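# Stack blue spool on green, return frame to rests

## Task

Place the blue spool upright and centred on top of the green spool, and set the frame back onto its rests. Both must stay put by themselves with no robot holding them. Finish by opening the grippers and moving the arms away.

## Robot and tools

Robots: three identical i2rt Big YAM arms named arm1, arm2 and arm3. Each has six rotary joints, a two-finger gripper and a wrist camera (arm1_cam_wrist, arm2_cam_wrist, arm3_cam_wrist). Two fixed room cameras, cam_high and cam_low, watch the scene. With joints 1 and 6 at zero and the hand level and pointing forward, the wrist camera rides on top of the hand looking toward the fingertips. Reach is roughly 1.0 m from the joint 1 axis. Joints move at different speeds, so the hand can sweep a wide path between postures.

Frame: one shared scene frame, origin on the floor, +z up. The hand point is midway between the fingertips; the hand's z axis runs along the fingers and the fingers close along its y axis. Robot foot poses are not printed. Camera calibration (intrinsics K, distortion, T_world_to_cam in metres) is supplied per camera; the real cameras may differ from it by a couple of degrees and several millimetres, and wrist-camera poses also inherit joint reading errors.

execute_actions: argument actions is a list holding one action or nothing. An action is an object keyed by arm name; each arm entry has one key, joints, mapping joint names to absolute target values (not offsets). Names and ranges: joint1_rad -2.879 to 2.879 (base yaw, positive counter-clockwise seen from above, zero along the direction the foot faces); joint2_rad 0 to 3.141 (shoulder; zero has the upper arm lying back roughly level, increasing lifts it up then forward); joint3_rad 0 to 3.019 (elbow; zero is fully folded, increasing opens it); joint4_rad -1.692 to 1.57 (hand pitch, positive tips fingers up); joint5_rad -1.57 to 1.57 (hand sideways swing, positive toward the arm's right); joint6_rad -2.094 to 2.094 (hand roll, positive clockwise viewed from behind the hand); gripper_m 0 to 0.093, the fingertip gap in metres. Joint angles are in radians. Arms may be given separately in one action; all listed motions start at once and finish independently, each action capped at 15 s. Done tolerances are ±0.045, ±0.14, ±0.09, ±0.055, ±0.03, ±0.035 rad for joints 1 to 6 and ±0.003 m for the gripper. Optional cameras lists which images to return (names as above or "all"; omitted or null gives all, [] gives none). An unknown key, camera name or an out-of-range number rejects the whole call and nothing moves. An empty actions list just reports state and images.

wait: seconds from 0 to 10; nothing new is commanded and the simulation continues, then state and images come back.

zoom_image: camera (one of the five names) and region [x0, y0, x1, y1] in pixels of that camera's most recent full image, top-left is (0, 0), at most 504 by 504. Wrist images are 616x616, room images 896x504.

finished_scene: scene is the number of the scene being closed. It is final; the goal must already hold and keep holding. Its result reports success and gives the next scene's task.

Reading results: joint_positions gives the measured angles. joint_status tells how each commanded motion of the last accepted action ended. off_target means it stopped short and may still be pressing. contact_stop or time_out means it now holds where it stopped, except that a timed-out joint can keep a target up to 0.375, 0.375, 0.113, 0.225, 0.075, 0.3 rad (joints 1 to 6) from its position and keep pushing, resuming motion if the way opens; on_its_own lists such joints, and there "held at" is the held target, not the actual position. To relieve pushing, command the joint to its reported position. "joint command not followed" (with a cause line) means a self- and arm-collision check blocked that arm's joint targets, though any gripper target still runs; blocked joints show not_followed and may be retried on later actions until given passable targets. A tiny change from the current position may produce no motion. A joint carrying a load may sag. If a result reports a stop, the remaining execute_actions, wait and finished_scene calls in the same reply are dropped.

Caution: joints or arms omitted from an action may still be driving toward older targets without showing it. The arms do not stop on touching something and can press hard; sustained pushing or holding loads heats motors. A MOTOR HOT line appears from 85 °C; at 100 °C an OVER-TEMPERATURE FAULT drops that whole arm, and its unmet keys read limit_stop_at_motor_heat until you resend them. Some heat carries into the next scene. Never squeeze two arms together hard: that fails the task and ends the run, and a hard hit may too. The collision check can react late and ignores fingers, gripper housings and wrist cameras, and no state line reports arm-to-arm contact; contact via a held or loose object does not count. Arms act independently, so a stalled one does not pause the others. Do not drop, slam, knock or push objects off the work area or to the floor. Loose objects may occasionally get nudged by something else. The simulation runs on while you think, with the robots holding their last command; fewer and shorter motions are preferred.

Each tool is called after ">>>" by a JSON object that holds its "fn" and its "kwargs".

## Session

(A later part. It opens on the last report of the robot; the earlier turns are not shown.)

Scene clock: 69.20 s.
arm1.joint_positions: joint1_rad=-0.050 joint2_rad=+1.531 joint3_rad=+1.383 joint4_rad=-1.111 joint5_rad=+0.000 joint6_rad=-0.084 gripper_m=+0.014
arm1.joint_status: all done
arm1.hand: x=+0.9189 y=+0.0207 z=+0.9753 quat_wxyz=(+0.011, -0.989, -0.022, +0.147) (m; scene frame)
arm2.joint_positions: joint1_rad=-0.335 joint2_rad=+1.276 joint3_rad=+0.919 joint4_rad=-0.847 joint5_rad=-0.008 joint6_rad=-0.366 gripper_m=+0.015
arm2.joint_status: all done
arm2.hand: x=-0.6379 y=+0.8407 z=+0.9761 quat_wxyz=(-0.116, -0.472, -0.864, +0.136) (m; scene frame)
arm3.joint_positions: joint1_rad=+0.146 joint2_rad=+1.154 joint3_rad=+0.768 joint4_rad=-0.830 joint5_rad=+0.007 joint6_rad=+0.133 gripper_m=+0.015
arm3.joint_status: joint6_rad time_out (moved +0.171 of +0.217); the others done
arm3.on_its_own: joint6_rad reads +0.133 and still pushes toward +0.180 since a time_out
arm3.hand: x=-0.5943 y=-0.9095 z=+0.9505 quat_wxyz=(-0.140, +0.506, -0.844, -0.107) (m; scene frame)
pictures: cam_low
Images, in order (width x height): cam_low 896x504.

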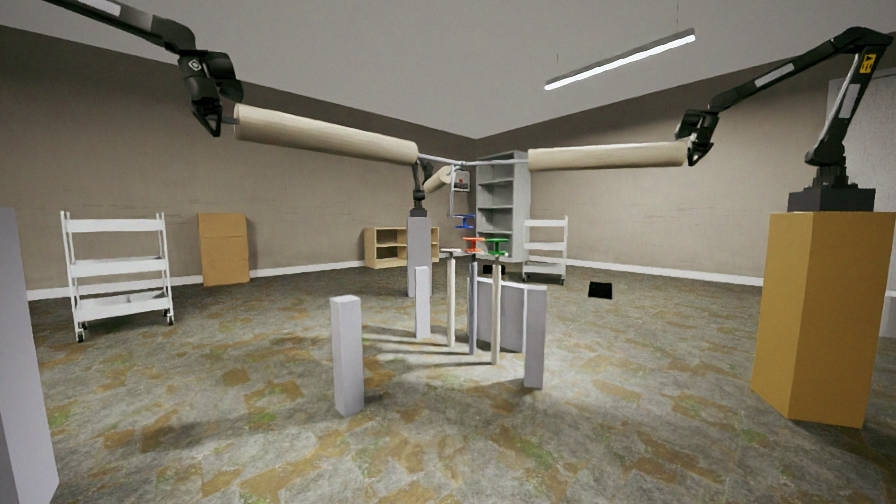

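>>> {"fn": "execute_actions", "kwargs": {"actions": [{"arm1":{"joints":{"joint1_rad":-0.236,"joint6_rad":-0.28,"joint2_rad":1.55,"joint3_rad":1.47,"joint4_rad":-1.09}},"arm2":{"joints":{"joint1_rad":-0.26,"joint6_rad":-0.3,"joint2_rad":0.95,"joint3_rad":0.66,"joint4_rad":-0.94}},"arm3":{"joints":{"joint1_rad":0.235,"joint6_rad":0.19,"joint2_rad":1.41,"joint3_rad":1.11,"joint4_rad":-0.87}}}], "cameras": ["cam_low","cam_high"]}}

Scene clock: 70.97 s.
arm1.joint_positions: joint1_rad=-0.256 joint2_rad=+1.582 joint3_rad=+1.400 joint4_rad=-1.085 joint5_rad=-0.007 joint6_rad=-0.277 gripper_m=+0.014
arm1.joint_status: all done
arm1.hand: x=+0.9196 y=+0.1310 z=+0.9592 quat_wxyz=(+0.037, -0.989, -0.016, +0.139) (m; scene frame)
arm2.joint_positions: joint1_rad=-0.261 joint2_rad=+0.967 joint3_rad=+0.665 joint4_rad=-0.909 joint5_rad=-0.012 joint6_rad=-0.301 gripper_m=+0.015
arm2.joint_status: all done
arm2.hand: x=-0.6366 y=+0.9531 z=+0.9646 quat_wxyz=(-0.125, -0.468, -0.866, +0.123) (m; scene frame)
arm3.joint_positions: joint1_rad=+0.234 joint2_rad=+1.429 joint3_rad=+1.050 joint4_rad=-0.845 joint5_rad=+0.009 joint6_rad=+0.191 gripper_m=+0.015
arm3.joint_status: all done
arm3.hand: x=-0.5972 y=-0.7991 z=+0.9627 quat_wxyz=(-0.129, +0.519, -0.837, -0.114) (m; scene frame)
pictures: cam_high, cam_low
Images, in order (width x height): cam_high 896x504, cam_low 896x504.

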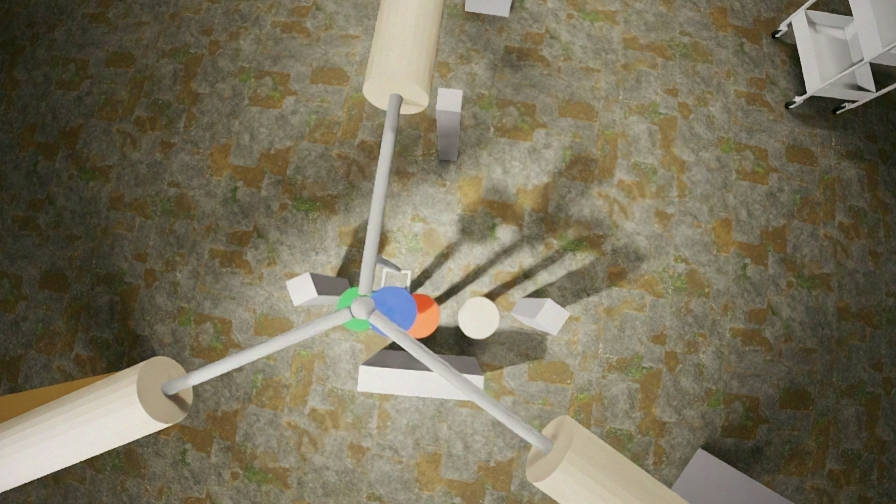

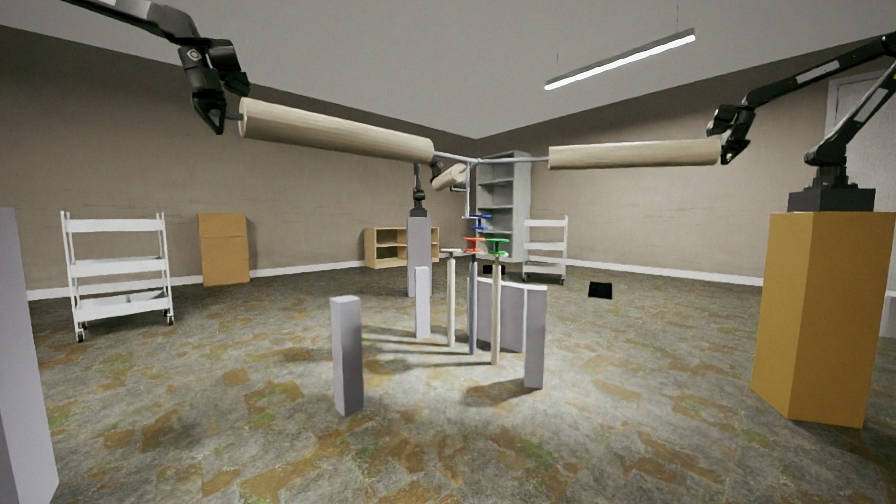

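>>> {"fn": "execute_actions", "kwargs": {"actions": [{"arm1":{"joints":{"joint1_rad":-0.4,"joint6_rad":-0.44,"joint2_rad":1.63,"joint3_rad":1.65,"joint4_rad":-1.13}},"arm2":{"joints":{"joint1_rad":-0.15,"joint6_rad":-0.2,"joint2_rad":0.6,"joint3_rad":0.51,"joint4_rad":-1.1}},"arm3":{"joints":{"joint1_rad":0.29,"joint6_rad":0.24,"joint2_rad":1.65,"joint3_rad":1.43,"joint4_rad":-0.93}}}], "cameras": ["cam_low","cam_high"]}}

>>> {"fn": "zoom_image", "kwargs": {"camera": "cam_low", "region": [430, 170, 560, 280]}}

>>> {"fn": "zoom_image", "kwargs": {"camera": "cam_high", "region": [260, 230, 420, 380]}}

Scene clock: 72.97 s.
arm1.joint_positions: joint1_rad=-0.419 joint2_rad=+1.665 joint3_rad=+1.563 joint4_rad=-1.135 joint5_rad=-0.012 joint6_rad=-0.433 gripper_m=+0.014
arm1.joint_status: all done
arm1.hand: x=+0.9085 y=+0.2307 z=+0.9846 quat_wxyz=(+0.064, -0.987, -0.014, +0.146) (m; scene frame)
arm2.joint_positions: joint1_rad=-0.163 joint2_rad=+0.610 joint3_rad=+0.495 joint4_rad=-1.093 joint5_rad=-0.002 joint6_rad=-0.201 gripper_m=+0.015
arm2.joint_status: all done
arm2.hand: x=-0.6447 y=+1.0530 z=+0.9576 quat_wxyz=(-0.134, -0.470, -0.865, +0.114) (m; scene frame)
arm3.joint_positions: joint1_rad=+0.298 joint2_rad=+1.674 joint3_rad=+1.343 joint4_rad=-0.920 joint5_rad=+0.006 joint6_rad=+0.247 gripper_m=+0.015
arm3.joint_status: all done
arm3.hand: x=-0.6085 y=-0.7008 z=+0.9632 quat_wxyz=(-0.112, +0.524, -0.837, -0.113) (m; scene frame)
pictures: cam_high, cam_low
Images, in order (width x height): cam_high 896x504, cam_low 896x504.

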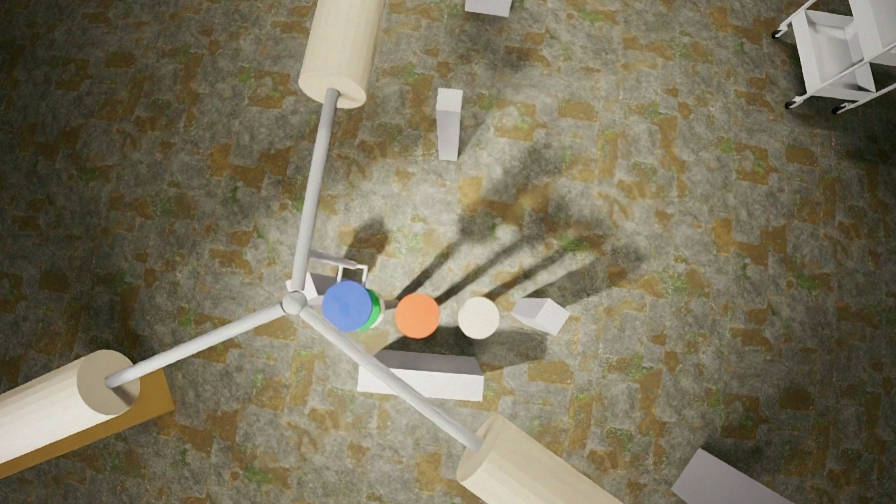

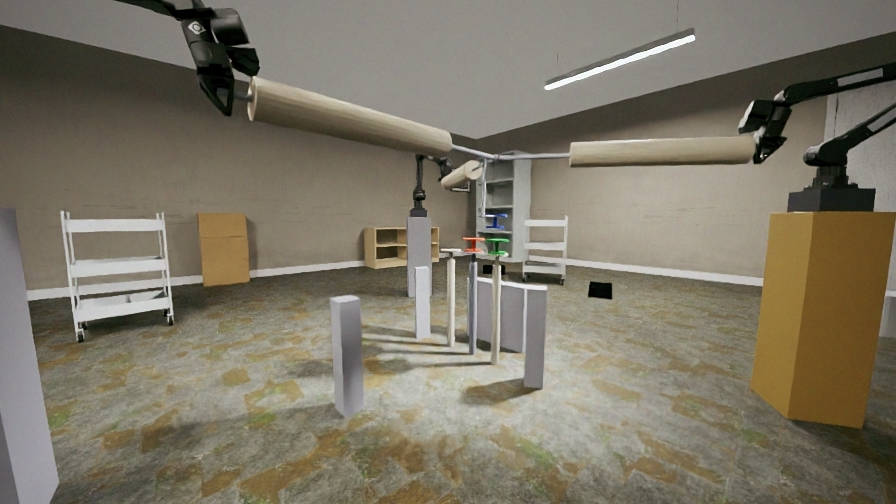

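Region (430, 170, 560, 280) of cam_low's 896x504 image, scaled by 3.877, with more detail than that image has; it fills the top 426 rows of this view, and the rest is white.

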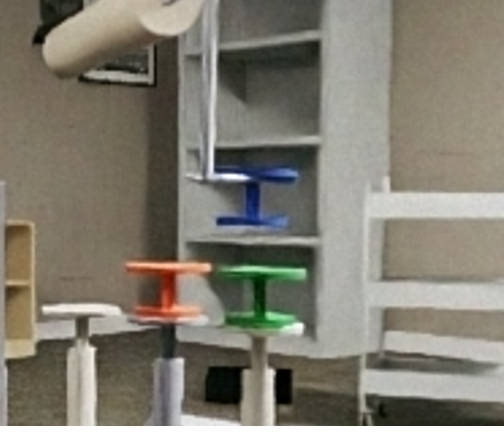

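Region (260, 230, 420, 380) of cam_high's 896x504 image, scaled by 3.150, with more detail than that image has; it fills the top 472 rows of this view, and the rest is white.

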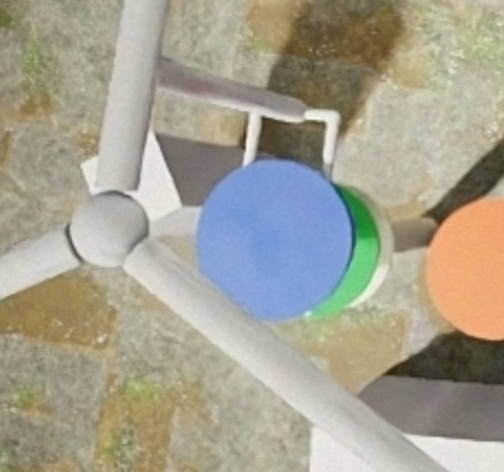

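>>> {"fn": "execute_actions", "kwargs": {"actions": [{"arm1":{"joints":{"joint1_rad":-0.405,"joint2_rad":1.69,"joint3_rad":1.5,"joint4_rad":-1.0}},"arm2":{"joints":{"joint1_rad":-0.175,"joint2_rad":0.61,"joint3_rad":0.395,"joint4_rad":-0.99}},"arm3":{"joints":{"joint1_rad":0.305,"joint2_rad":1.71,"joint3_rad":1.33,"joint4_rad":-0.82}}}], "cameras": ["cam_low","cam_high"]}}

>>> {"fn": "zoom_image", "kwargs": {"camera": "cam_low", "region": [430, 170, 560, 280]}}

>>> {"fn": "zoom_image", "kwargs": {"camera": "cam_high", "region": [260, 230, 420, 380]}}

Scene clock: 77.30 s.
arm1.joint_positions: joint1_rad=-0.422 joint2_rad=+1.730 joint3_rad=+1.486 joint4_rad=-1.025 joint5_rad=-0.007 joint6_rad=-0.433 gripper_m=+0.014
arm1.joint_status: all done
arm1.hand: x=+0.9041 y=+0.2361 z=+0.9212 quat_wxyz=(+0.060, -0.990, -0.012, +0.131) (m; scene frame)
arm2.joint_positions: joint1_rad=-0.164 joint2_rad=+0.614 joint3_rad=+0.387 joint4_rad=-0.989 joint5_rad=-0.002 joint6_rad=-0.200 gripper_m=+0.015
arm2.joint_status: all done
arm2.hand: x=-0.6482 y=+1.0606 z=+0.9158 quat_wxyz=(-0.131, -0.470, -0.865, +0.112) (m; scene frame)
arm3.joint_positions: joint1_rad=+0.314 joint2_rad=+1.724 joint3_rad=+1.316 joint4_rad=-0.848 joint5_rad=+0.006 joint6_rad=+0.255 gripper_m=+0.015
arm3.joint_status: all done
arm3.hand: x=-0.6161 y=-0.6926 z=+0.9292 quat_wxyz=(-0.109, +0.527, -0.835, -0.112) (m; scene frame)
pictures: cam_high, cam_low
Images, in order (width x height): cam_high 896x504, cam_low 896x504.

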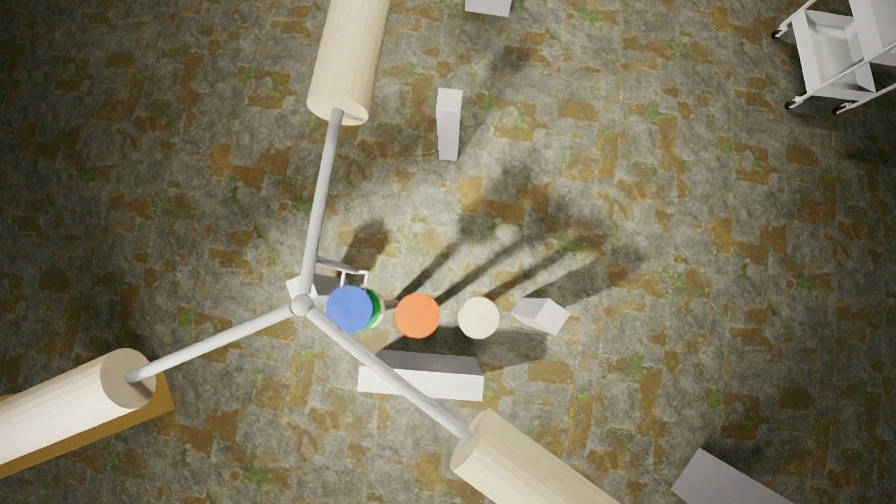

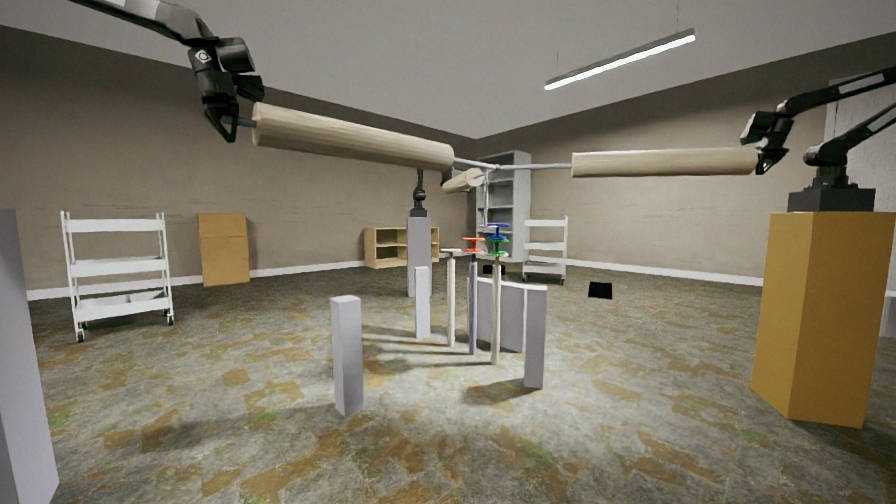

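Region (430, 170, 560, 280) of cam_low's 896x504 image, scaled by 3.877, with more detail than that image has; it fills the top 426 rows of this view, and the rest is white.

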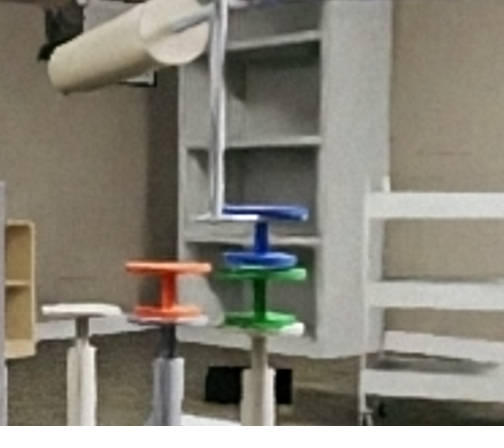

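Region (260, 230, 420, 380) of cam_high's 896x504 image, scaled by 3.150, with more detail than that image has; it fills the top 472 rows of this view, and the rest is white.

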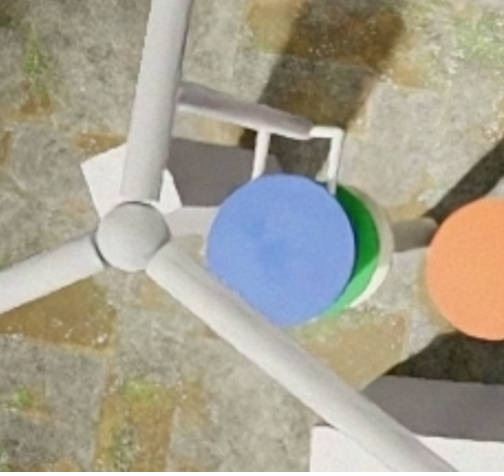

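>>> {"fn": "execute_actions", "kwargs": {"actions": [{"arm1":{"joints":{"joint2_rad":1.7,"joint3_rad":1.43,"joint4_rad":-0.94}},"arm2":{"joints":{"joint3_rad":0.325,"joint4_rad":-0.92}},"arm3":{"joints":{"joint2_rad":1.74,"joint3_rad":1.25,"joint4_rad":-0.73}}}], "cameras": ["cam_low","cam_high"]}}

>>> {"fn": "zoom_image", "kwargs": {"camera": "cam_low", "region": [430, 170, 560, 280]}}

Scene clock: 79.37 s.
arm1.joint_positions: joint1_rad=-0.419 joint2_rad=+1.730 joint3_rad=+1.433 joint4_rad=-0.947 joint5_rad=-0.007 joint6_rad=-0.433 gripper_m=+0.014
arm1.joint_status: all done
arm1.hand: x=+0.9035 y=+0.2348 z=+0.9033 quat_wxyz=(+0.065, -0.988, -0.013, +0.142) (m; scene frame)
arm2.joint_positions: joint1_rad=-0.164 joint2_rad=+0.614 joint3_rad=+0.333 joint4_rad=-0.902 joint5_rad=-0.005 joint6_rad=-0.200 gripper_m=+0.015
arm2.joint_status: all done
arm2.hand: x=-0.6470 y=+1.0586 z=+0.8987 quat_wxyz=(-0.144, -0.469, -0.863, +0.121) (m; scene frame)
arm3.joint_positions: joint1_rad=+0.314 joint2_rad=+1.748 joint3_rad=+1.253 joint4_rad=-0.740 joint5_rad=+0.006 joint6_rad=+0.255 gripper_m=+0.015
arm3.joint_status: all done
arm3.hand: x=-0.6163 y=-0.6935 z=+0.8981 quat_wxyz=(-0.116, +0.526, -0.834, -0.120) (m; scene frame)
pictures: cam_high, cam_low
Images, in order (width x height): cam_high 896x504, cam_low 896x504.

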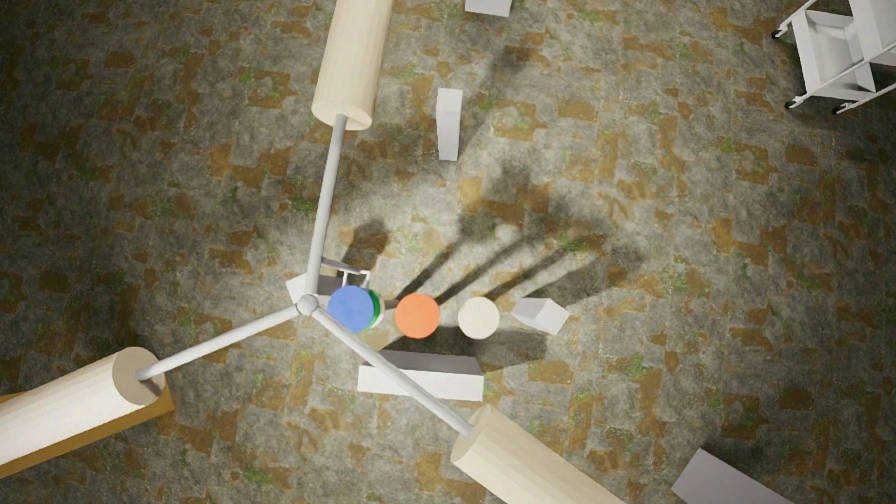

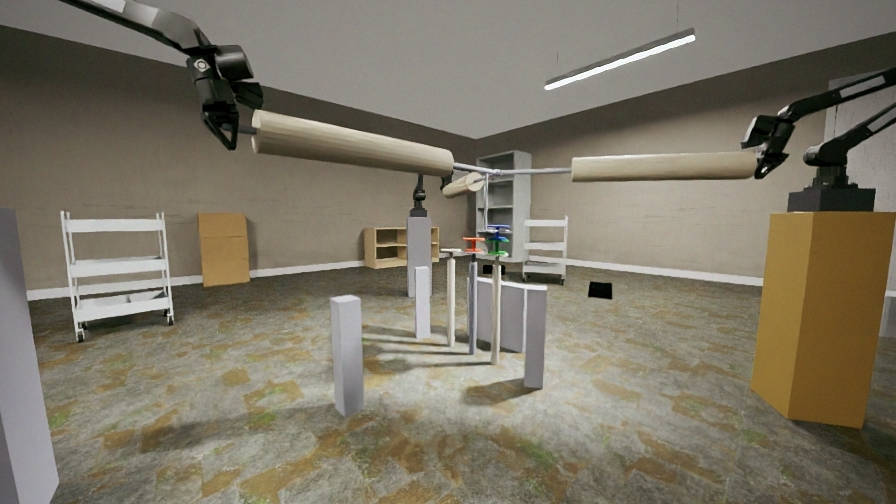

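Region (430, 170, 560, 280) of cam_low's 896x504 image, scaled by 3.877, with more detail than that image has; it fills the top 426 rows of this view, and the rest is white.

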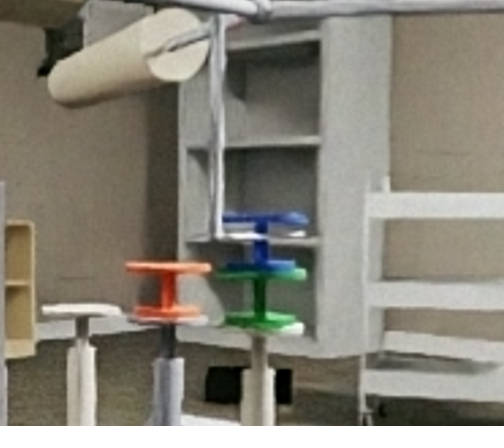

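>>> {"fn": "execute_actions", "kwargs": {"actions": [{"arm1":{"joints":{"joint1_rad":-0.445,"joint6_rad":-0.457,"joint2_rad":1.63,"joint3_rad":1.33,"joint4_rad":-0.92}},"arm2":{"joints":{"joint1_rad":-0.03,"joint6_rad":-0.07,"joint2_rad":0.69,"joint3_rad":0.355,"joint4_rad":-0.85}},"arm3":{"joints":{"joint1_rad":0.255,"joint6_rad":0.2,"joint2_rad":1.755,"joint3_rad":1.285,"joint4_rad":-0.75}}}], "cameras": []}}

>>> {"fn": "execute_actions", "kwargs": {"actions": [{"arm1":{"joints":{"joint1_rad":-0.469,"joint6_rad":-0.48,"joint2_rad":1.55,"joint3_rad":1.24,"joint4_rad":-0.9}},"arm2":{"joints":{"joint1_rad":0.087,"joint6_rad":0.05,"joint2_rad":0.783,"joint3_rad":0.395,"joint4_rad":-0.79}},"arm3":{"joints":{"joint1_rad":0.2,"joint6_rad":0.14,"joint2_rad":1.77,"joint3_rad":1.33,"joint4_rad":-0.76}}}], "cameras": ["cam_low","cam_high"]}}

>>> {"fn": "zoom_image", "kwargs": {"camera": "cam_low", "region": [430, 170, 560, 280]}}

>>> {"fn": "zoom_image", "kwargs": {"camera": "cam_high", "region": [260, 230, 420, 380]}}

Scene clock: 82.57 s.
arm1.joint_positions: joint1_rad=-0.437 joint2_rad=+1.683 joint3_rad=+1.336 joint4_rad=-0.913 joint5_rad=-0.010 joint6_rad=-0.449 gripper_m=+0.014
arm1.joint_status: all done
arm1.hand: x=+0.9320 y=+0.2330 z=+0.8902 quat_wxyz=(+0.063, -0.989, -0.012, +0.135) (m; scene frame)
arm2.joint_positions: joint1_rad=-0.043 joint2_rad=+0.695 joint3_rad=+0.336 joint4_rad=-0.815 joint5_rad=+0.008 joint6_rad=-0.086 gripper_m=+0.015
arm2.joint_status: all done
arm2.hand: x=-0.6184 y=+1.0544 z=+0.8921 quat_wxyz=(-0.158, -0.467, -0.863, +0.111) (m; scene frame)
arm3.joint_positions: joint1_rad=+0.262 joint2_rad=+1.753 joint3_rad=+1.253 joint4_rad=-0.735 joint5_rad=+0.004 joint6_rad=+0.220 gripper_m=+0.015
arm3.joint_status: all done
arm3.hand: x=-0.5872 y=-0.6988 z=+0.8959 quat_wxyz=(-0.120, +0.519, -0.838, -0.116) (m; scene frame)
pictures: none
No camera images: the call's "cameras" was empty. Leave "cameras" out to get every camera's image.

Scene clock: 83.47 s.
arm1.joint_positions: joint1_rad=-0.463 joint2_rad=+1.591 joint3_rad=+1.247 joint4_rad=-0.889 joint5_rad=-0.013 joint6_rad=-0.473 gripper_m=+0.014
arm1.joint_status: all done
arm1.hand: x=+0.9626 y=+0.2334 z=+0.9023 quat_wxyz=(+0.071, -0.987, -0.012, +0.145) (m; scene frame)
arm2.joint_positions: joint1_rad=+0.075 joint2_rad=+0.790 joint3_rad=+0.371 joint4_rad=-0.766 joint5_rad=+0.013 joint6_rad=+0.034 gripper_m=+0.015
arm2.joint_status: all done
arm2.hand: x=-0.5858 y=+1.0534 z=+0.8917 quat_wxyz=(-0.164, -0.468, -0.863, +0.090) (m; scene frame)
arm3.joint_positions: joint1_rad=+0.205 joint2_rad=+1.772 joint3_rad=+1.274 joint4_rad=-0.737 joint5_rad=+0.003 joint6_rad=+0.162 gripper_m=+0.015
arm3.joint_status: all done
arm3.hand: x=-0.5540 y=-0.7009 z=+0.8935 quat_wxyz=(-0.126, +0.520, -0.838, -0.109) (m; scene frame)
pictures: cam_high, cam_low
Images, in order (width x height): cam_high 896x504, cam_low 896x504.

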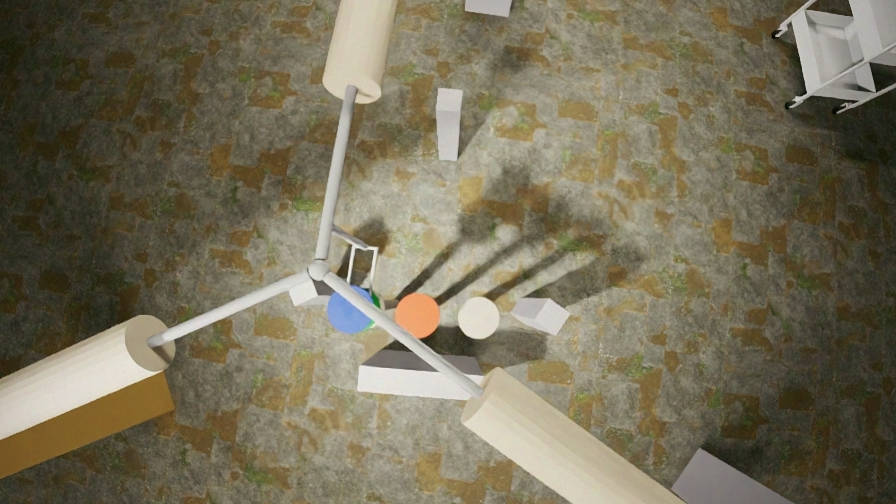

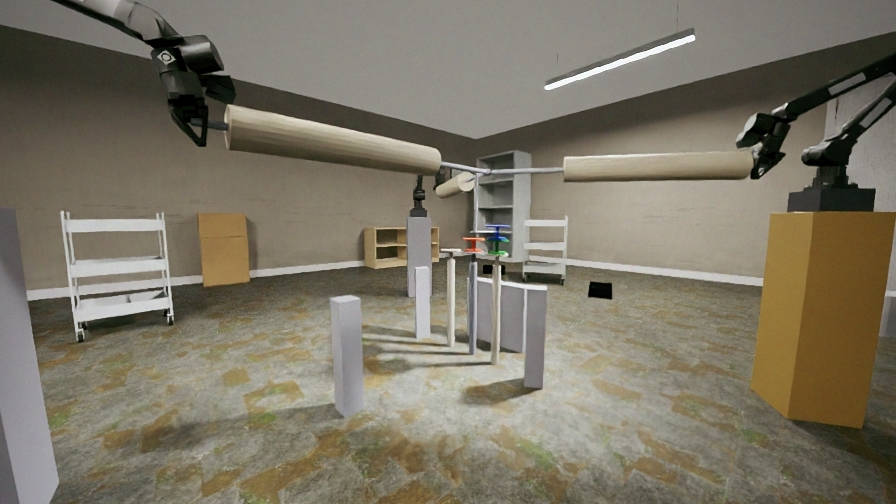

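Region (430, 170, 560, 280) of cam_low's 896x504 image, scaled by 3.877, with more detail than that image has; it fills the top 426 rows of this view, and the rest is white.

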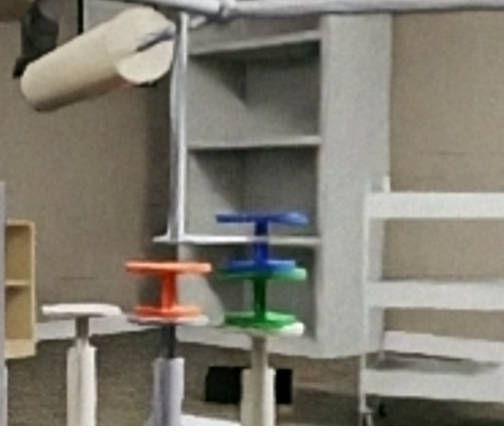

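Region (260, 230, 420, 380) of cam_high's 896x504 image, scaled by 3.150, with more detail than that image has; it fills the top 472 rows of this view, and the rest is white.

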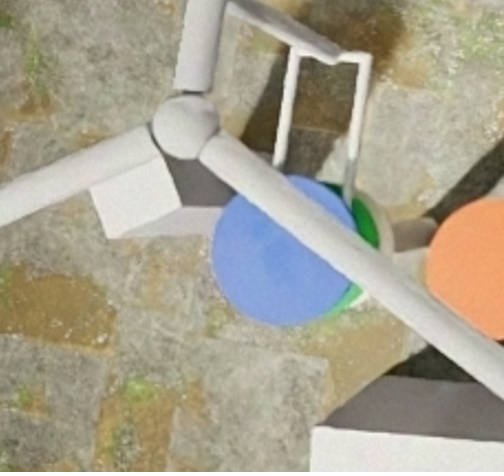

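Fine. Continue to +.15.

>>> {"fn": "execute_actions", "kwargs": {"actions": [{"arm1":{"joints":{"joint1_rad":-0.542,"joint6_rad":-0.555,"joint2_rad":1.38,"joint3_rad":1.03,"joint4_rad":-0.88}},"arm2":{"joints":{"joint1_rad":0.29,"joint6_rad":0.255,"joint2_rad":1.0,"joint3_rad":0.51,"joint4_rad":-0.68}},"arm3":{"joints":{"joint1_rad":0.08,"joint6_rad":0.03,"joint2_rad":1.83,"joint3_rad":1.44,"joint4_rad":-0.8}}}], "cameras": ["cam_low","cam_high"]}}

Scene clock: 85.07 s.
arm1.joint_positions: joint1_rad=-0.536 joint2_rad=+1.408 joint3_rad=+1.042 joint4_rad=-0.866 joint5_rad=-0.021 joint6_rad=-0.551 gripper_m=+0.014
arm1.joint_status: all done
arm1.hand: x=+1.0432 y=+0.2306 z=+0.9034 quat_wxyz=(+0.079, -0.987, -0.015, +0.142) (m; scene frame)
arm2.joint_positions: joint1_rad=+0.285 joint2_rad=+1.011 joint3_rad=+0.490 joint4_rad=-0.662 joint5_rad=+0.012 joint6_rad=+0.238 gripper_m=+0.015
arm2.joint_status: all done
arm2.hand: x=-0.5044 y=+1.0476 z=+0.8968 quat_wxyz=(-0.180, -0.466, -0.865, +0.053) (m; scene frame)
arm3.joint_positions: joint1_rad=+0.063 joint2_rad=+1.843 joint3_rad=+1.365 joint4_rad=-0.790 joint5_rad=-0.007 joint6_rad=+0.035 gripper_m=+0.015
arm3.joint_status: all done
arm3.hand: x=-0.4699 y=-0.7106 z=+0.8871 quat_wxyz=(-0.124, +0.516, -0.843, -0.086) (m; scene frame)
pictures: cam_high, cam_low
Images, in order (width x height): cam_high 896x504, cam_low 896x504.

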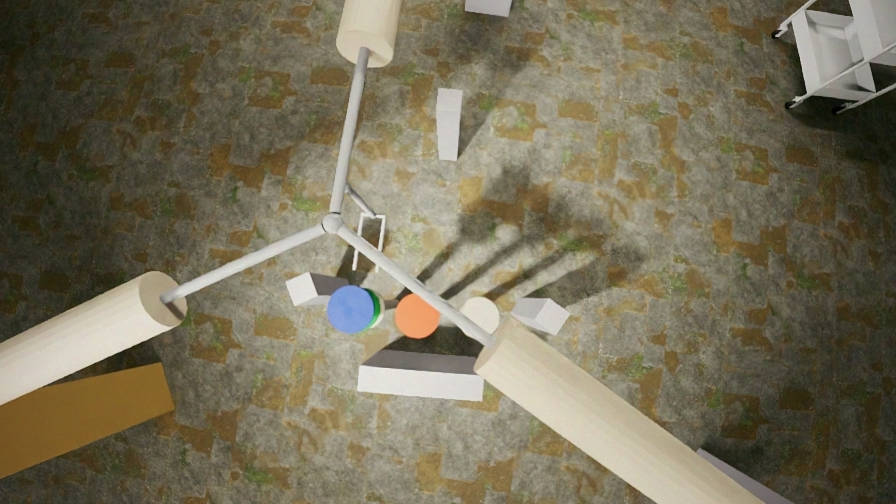

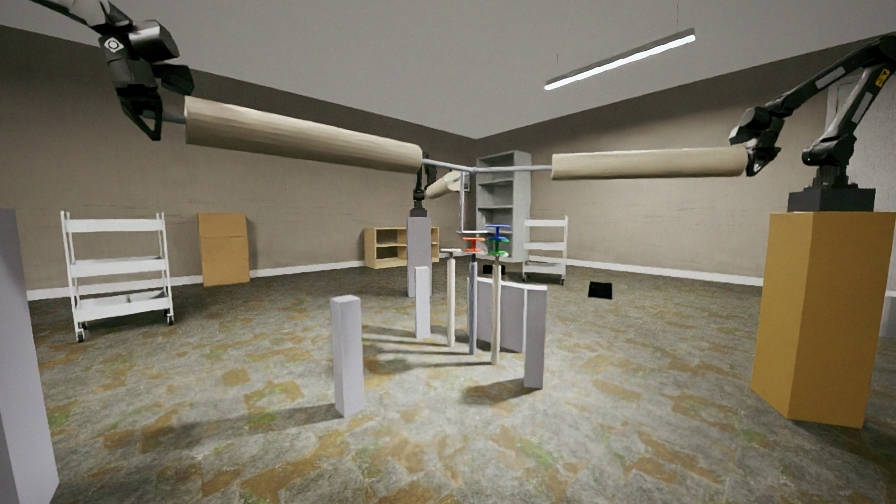

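>>> {"fn": "execute_actions", "kwargs": {"actions": [{"arm1":{"joints":{"joint1_rad":-0.43,"joint6_rad":-0.455,"joint2_rad":1.21,"joint3_rad":0.842,"joint4_rad":-0.87}},"arm2":{"joints":{"joint1_rad":0.23,"joint6_rad":0.19,"joint2_rad":1.31,"joint3_rad":0.71,"joint4_rad":-0.62}},"arm3":{"joints":{"joint1_rad":-0.07,"joint6_rad":-0.1,"joint2_rad":1.74,"joint3_rad":1.24,"joint4_rad":-0.72}}}], "cameras": []}}

>>> {"fn": "execute_actions", "kwargs": {"actions": [{"arm1":{"joints":{"joint1_rad":-0.305,"joint6_rad":-0.333,"joint2_rad":0.994,"joint3_rad":0.657,"joint4_rad":-0.86}},"arm2":{"joints":{"joint1_rad":0.215,"joint6_rad":0.169,"joint2_rad":1.562,"joint3_rad":0.926,"joint4_rad":-0.6}},"arm3":{"joints":{"joint1_rad":-0.218,"joint6_rad":-0.235,"joint2_rad":1.707,"joint3_rad":1.117,"joint4_rad":-0.64}}}], "cameras": []}}

>>> {"fn": "execute_actions", "kwargs": {"actions": [{"arm1":{"joints":{"joint2_rad":1.303,"joint3_rad":0.454,"joint4_rad":-0.4}},"arm2":{"joints":{"joint2_rad":1.86,"joint3_rad":0.852,"joint4_rad":-0.25}},"arm3":{"joints":{"joint2_rad":1.962,"joint3_rad":1.05,"joint4_rad":-0.34}}}], "cameras": []}}

>>> {"fn": "execute_actions", "kwargs": {"actions": [{"arm1":{"joints":{"joint2_rad":1.828,"joint3_rad":0.418,"joint4_rad":0.14}},"arm2":{"joints":{"joint2_rad":2.2,"joint3_rad":0.901,"joint4_rad":0.029}},"arm3":{"joints":{"joint2_rad":2.242,"joint3_rad":1.091,"joint4_rad":-0.119}}}], "cameras": ["cam_high","cam_low"]}}

Scene clock: 88.47 s.
arm1.joint_positions: joint1_rad=-0.429 joint2_rad=+1.229 joint3_rad=+0.841 joint4_rad=-0.860 joint5_rad=-0.008 joint6_rad=-0.457 gripper_m=+0.014
arm1.joint_status: all done
arm1.hand: x=+1.0910 y=+0.1575 z=+0.8897 quat_wxyz=(+0.066, -0.988, -0.020, +0.139) (m; scene frame)
arm2.joint_positions: joint1_rad=+0.236 joint2_rad=+1.328 joint3_rad=+0.693 joint4_rad=-0.600 joint5_rad=+0.004 joint6_rad=+0.196 gripper_m=+0.015
arm2.joint_status: all done
arm2.hand: x=-0.4564 y=+0.9788 z=+0.8819 quat_wxyz=(-0.154, -0.470, -0.867, +0.051) (m; scene frame)
arm3.joint_positions: joint1_rad=-0.069 joint2_rad=+1.788 joint3_rad=+1.235 joint4_rad=-0.741 joint5_rad=-0.018 joint6_rad=-0.093 gripper_m=+0.015
arm3.joint_status: all done
arm3.hand: x=-0.4233 y=-0.7815 z=+0.8686 quat_wxyz=(-0.119, +0.516, -0.846, -0.068) (m; scene frame)
pictures: none
No camera images: the call's "cameras" was empty. Leave "cameras" out to get every camera's image.

Scene clock: 89.43 s.
arm1.joint_positions: joint1_rad=-0.297 joint2_rad=+1.011 joint3_rad=+0.654 joint4_rad=-0.851 joint5_rad=-0.007 joint6_rad=-0.332 gripper_m=+0.014
arm1.joint_status: all done
arm1.hand: x=+1.1376 y=+0.0903 z=+0.8819 quat_wxyz=(+0.053, -0.985, -0.024, +0.165) (m; scene frame)
arm2.joint_positions: joint1_rad=+0.213 joint2_rad=+1.582 joint3_rad=+0.906 joint4_rad=-0.581 joint5_rad=+0.005 joint6_rad=+0.176 gripper_m=+0.015
arm2.joint_status: all done
arm2.hand: x=-0.4067 y=+0.9124 z=+0.8610 quat_wxyz=(-0.143, -0.473, -0.868, +0.051) (m; scene frame)
arm3.joint_positions: joint1_rad=-0.216 joint2_rad=+1.749 joint3_rad=+1.125 joint4_rad=-0.644 joint5_rad=-0.020 joint6_rad=-0.232 gripper_m=+0.015
arm3.joint_status: all done
arm3.hand: x=-0.3726 y=-0.8479 z=+0.8535 quat_wxyz=(-0.140, +0.512, -0.846, -0.055) (m; scene frame)
pictures: none
No camera images: the call's "cameras" was empty. Leave "cameras" out to get every camera's image.

Scene clock: 90.60 s.
arm1.joint_positions: joint1_rad=-0.297 joint2_rad=+1.310 joint3_rad=+0.465 joint4_rad=-0.412 joint5_rad=-0.007 joint6_rad=-0.331 gripper_m=+0.014
arm1.joint_status: all done
arm1.hand: x=+1.1439 y=+0.0898 z=+0.7521 quat_wxyz=(+0.046, -0.989, -0.023, +0.142) (m; scene frame)
arm2.joint_positions: joint1_rad=+0.220 joint2_rad=+1.888 joint3_rad=+0.863 joint4_rad=-0.249 joint5_rad=+0.005 joint6_rad=+0.174 gripper_m=+0.015
arm2.joint_status: all done
arm2.hand: x=-0.4008 y=+0.9106 z=+0.7325 quat_wxyz=(-0.134, -0.469, -0.871, +0.048) (m; scene frame)
arm3.joint_positions: joint1_rad=-0.220 joint2_rad=+1.988 joint3_rad=+1.064 joint4_rad=-0.346 joint5_rad=-0.012 joint6_rad=-0.235 gripper_m=+0.015
arm3.joint_status: all done
arm3.hand: x=-0.3690 y=-0.8495 z=+0.7297 quat_wxyz=(-0.140, +0.511, -0.847, -0.051) (m; scene frame)
pictures: none
No camera images: the call's "cameras" was empty. Leave "cameras" out to get every camera's image.

Scene clock: 91.77 s.
arm1.joint_positions: joint1_rad=-0.299 joint2_rad=+1.826 joint3_rad=+0.430 joint4_rad=+0.128 joint5_rad=-0.007 joint6_rad=-0.331 gripper_m=+0.014
arm1.joint_status: all done
arm1.hand: x=+1.1424 y=+0.0920 z=+0.6269 quat_wxyz=(+0.044, -0.989, -0.021, +0.137) (m; scene frame)
arm2.joint_positions: joint1_rad=+0.215 joint2_rad=+2.216 joint3_rad=+0.907 joint4_rad=+0.034 joint5_rad=+0.007 joint6_rad=+0.174 gripper_m=+0.015
arm2.joint_status: all done
arm2.hand: x=-0.4039 y=+0.9096 z=+0.6132 quat_wxyz=(-0.134, -0.472, -0.870, +0.049) (m; scene frame)
arm3.joint_positions: joint1_rad=-0.218 joint2_rad=+2.247 joint3_rad=+1.092 joint4_rad=-0.117 joint5_rad=-0.013 joint6_rad=-0.238 gripper_m=+0.015
arm3.joint_status: all done
arm3.hand: x=-0.3715 y=-0.8503 z=+0.6189 quat_wxyz=(-0.139, +0.513, -0.846, -0.051) (m; scene frame)
pictures: cam_high, cam_low
Images, in order (width x height): cam_high 896x504, cam_low 896x504.

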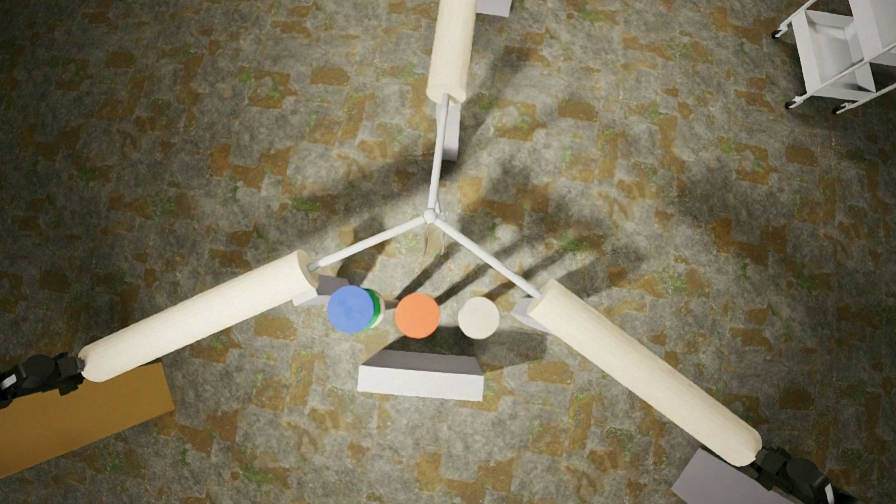

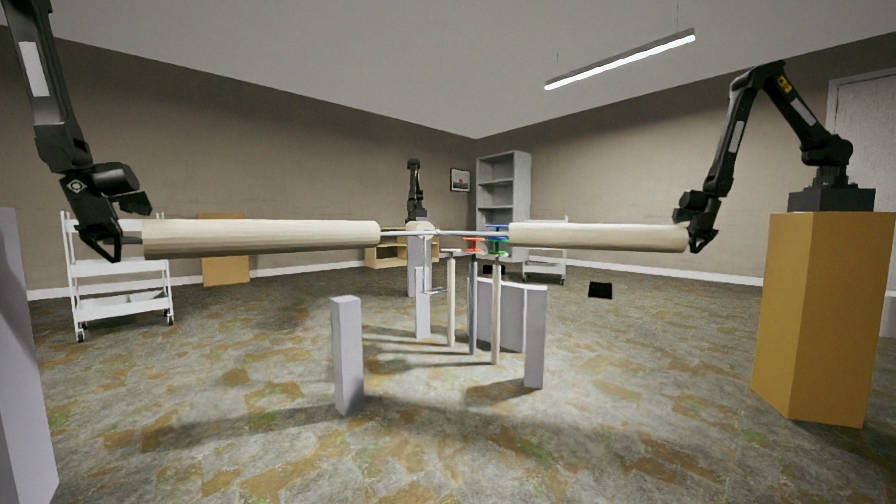

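>>> {"fn": "execute_actions", "kwargs": {"actions": [{"arm1":{"joints":{"joint2_rad":2.178,"joint3_rad":0.484,"joint4_rad":0.424}},"arm2":{"joints":{"joint2_rad":2.403,"joint3_rad":0.979,"joint4_rad":0.154}},"arm3":{"joints":{"joint2_rad":2.456,"joint3_rad":1.177,"joint4_rad":0.009}}}], "cameras": []}}

>>> {"fn": "execute_actions", "kwargs": {"actions": [{"arm1":{"joints":{"joint2_rad":2.48,"joint3_rad":0.62,"joint4_rad":0.59}},"arm2":{"joints":{"joint2_rad":2.62,"joint3_rad":1.11,"joint4_rad":0.24}},"arm3":{"joints":{"joint2_rad":2.65,"joint3_rad":1.3,"joint4_rad":0.08}}}], "cameras": ["cam_high","cam_low"]}}

Scene clock: 93.57 s.
arm1.joint_positions: joint1_rad=-0.300 joint2_rad=+2.172 joint3_rad=+0.495 joint4_rad=+0.414 joint5_rad=-0.004 joint6_rad=-0.331 gripper_m=+0.014
arm1.joint_status: all done
arm1.hand: x=+1.1408 y=+0.0937 z=+0.5479 quat_wxyz=(+0.046, -0.989, -0.021, +0.139) (m; scene frame)
arm2.joint_positions: joint1_rad=+0.214 joint2_rad=+2.421 joint3_rad=+0.987 joint4_rad=+0.154 joint5_rad=+0.005 joint6_rad=+0.174 gripper_m=+0.015
arm2.joint_status: all done
arm2.hand: x=-0.4051 y=+0.9103 z=+0.5406 quat_wxyz=(-0.132, -0.472, -0.870, +0.048) (m; scene frame)
arm3.joint_positions: joint1_rad=-0.214 joint2_rad=+2.459 joint3_rad=+1.177 joint4_rad=+0.003 joint5_rad=-0.014 joint6_rad=-0.238 gripper_m=+0.015
arm3.joint_status: all done
arm3.hand: x=-0.3735 y=-0.8490 z=+0.5353 quat_wxyz=(-0.136, +0.515, -0.845, -0.051) (m; scene frame)
pictures: none
No camera images: the call's "cameras" was empty. Leave "cameras" out to get every camera's image.

Scene clock: 94.57 s.
arm1.joint_positions: joint1_rad=-0.301 joint2_rad=+2.476 joint3_rad=+0.628 joint4_rad=+0.576 joint5_rad=-0.002 joint6_rad=-0.331 gripper_m=+0.014
arm1.joint_status: all done
arm1.hand: x=+1.1392 y=+0.0955 z=+0.4664 quat_wxyz=(+0.046, -0.990, -0.021, +0.134) (m; scene frame)
arm2.joint_positions: joint1_rad=+0.212 joint2_rad=+2.640 joint3_rad=+1.117 joint4_rad=+0.237 joint5_rad=+0.006 joint6_rad=+0.174 gripper_m=+0.015
arm2.joint_status: all done
arm2.hand: x=-0.4062 y=+0.9100 z=+0.4607 quat_wxyz=(-0.129, -0.473, -0.870, +0.047) (m; scene frame)
arm3.joint_positions: joint1_rad=-0.213 joint2_rad=+2.653 joint3_rad=+1.297 joint4_rad=+0.069 joint5_rad=-0.015 joint6_rad=-0.238 gripper_m=+0.015
arm3.joint_status: all done
arm3.hand: x=-0.3743 y=-0.8485 z=+0.4590 quat_wxyz=(-0.131, +0.516, -0.845, -0.050) (m; scene frame)
pictures: cam_high, cam_low
Images, in order (width x height): cam_high 896x504, cam_low 896x504.

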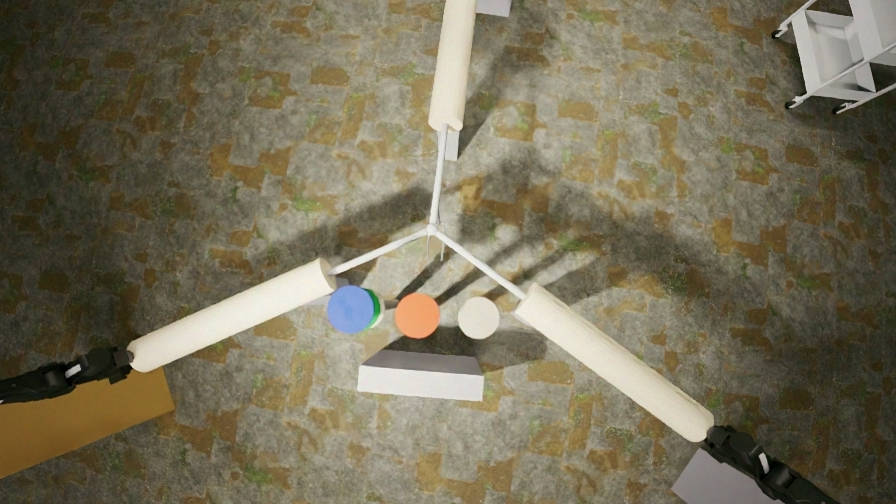

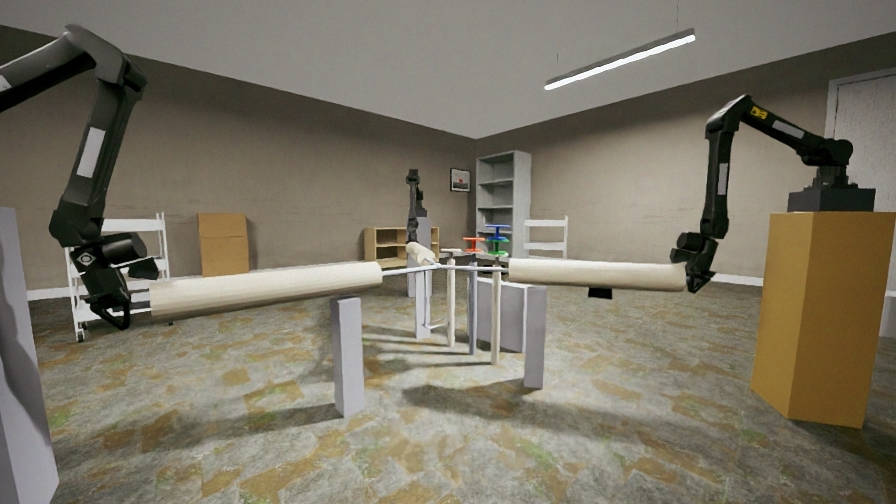

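>>> {"fn": "execute_actions", "kwargs": {"actions": [{"arm1":{"joints":{"joint2_rad":2.555,"joint3_rad":0.655,"joint4_rad":0.63}},"arm2":{"joints":{"joint2_rad":2.67,"joint3_rad":1.14,"joint4_rad":0.265}},"arm3":{"joints":{"joint2_rad":2.705,"joint3_rad":1.335,"joint4_rad":0.1}}}], "cameras": []}}

>>> {"fn": "execute_actions", "kwargs": {"actions": [{"arm1":{"joints":{"gripper_m":0.09}},"arm2":{"joints":{"gripper_m":0.09}},"arm3":{"joints":{"gripper_m":0.09}}}], "cameras": ["cam_high","cam_low"]}}

Scene clock: 95.77 s.
arm1.joint_positions: joint1_rad=-0.301 joint2_rad=+2.548 joint3_rad=+0.664 joint4_rad=+0.617 joint5_rad=-0.002 joint6_rad=-0.331 gripper_m=+0.014
arm1.joint_status: all done
arm1.hand: x=+1.1392 y=+0.0955 z=+0.4458 quat_wxyz=(+0.047, -0.989, -0.021, +0.137) (m; scene frame)
arm2.joint_positions: joint1_rad=+0.212 joint2_rad=+2.677 joint3_rad=+1.141 joint4_rad=+0.257 joint5_rad=+0.006 joint6_rad=+0.174 gripper_m=+0.015
arm2.joint_status: all done
arm2.hand: x=-0.4057 y=+0.9094 z=+0.4475 quat_wxyz=(-0.132, -0.473, -0.870, +0.048) (m; scene frame)
arm3.joint_positions: joint1_rad=-0.213 joint2_rad=+2.691 joint3_rad=+1.322 joint4_rad=+0.083 joint5_rad=-0.014 joint6_rad=-0.238 gripper_m=+0.015
arm3.joint_status: all done
arm3.hand: x=-0.3740 y=-0.8483 z=+0.4445 quat_wxyz=(-0.133, +0.516, -0.845, -0.050) (m; scene frame)
pictures: none
No camera images: the call's "cameras" was empty. Leave "cameras" out to get every camera's image.

Scene clock: 96.47 s.
arm1.joint_positions: joint1_rad=-0.301 joint2_rad=+2.548 joint3_rad=+0.664 joint4_rad=+0.617 joint5_rad=-0.002 joint6_rad=-0.331 gripper_m=+0.090
arm1.joint_status: all done
arm1.hand: x=+1.1392 y=+0.0955 z=+0.4458 quat_wxyz=(+0.047, -0.989, -0.021, +0.137) (m; scene frame)
arm2.joint_positions: joint1_rad=+0.212 joint2_rad=+2.677 joint3_rad=+1.141 joint4_rad=+0.257 joint5_rad=+0.002 joint6_rad=+0.174 gripper_m=+0.090
arm2.joint_status: all done
arm2.hand: x=-0.4052 y=+0.9099 z=+0.4475 quat_wxyz=(-0.133, -0.473, -0.870, +0.047) (m; scene frame)
arm3.joint_positions: joint1_rad=-0.213 joint2_rad=+2.691 joint3_rad=+1.322 joint4_rad=+0.083 joint5_rad=-0.004 joint6_rad=-0.238 gripper_m=+0.090
arm3.joint_status: all done
arm3.hand: x=-0.3725 y=-0.8494 z=+0.4445 quat_wxyz=(-0.134, +0.515, -0.845, -0.045) (m; scene frame)
pictures: cam_high, cam_low
Images, in order (width x height): cam_high 896x504, cam_low 896x504.

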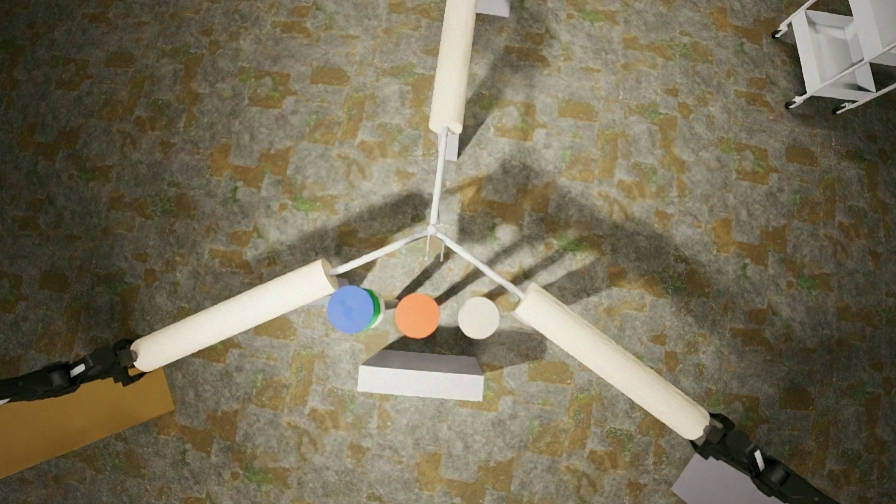

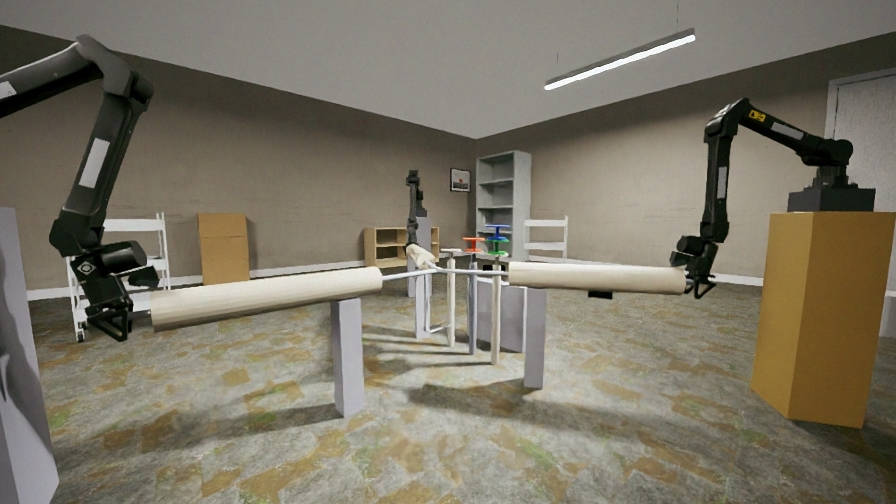

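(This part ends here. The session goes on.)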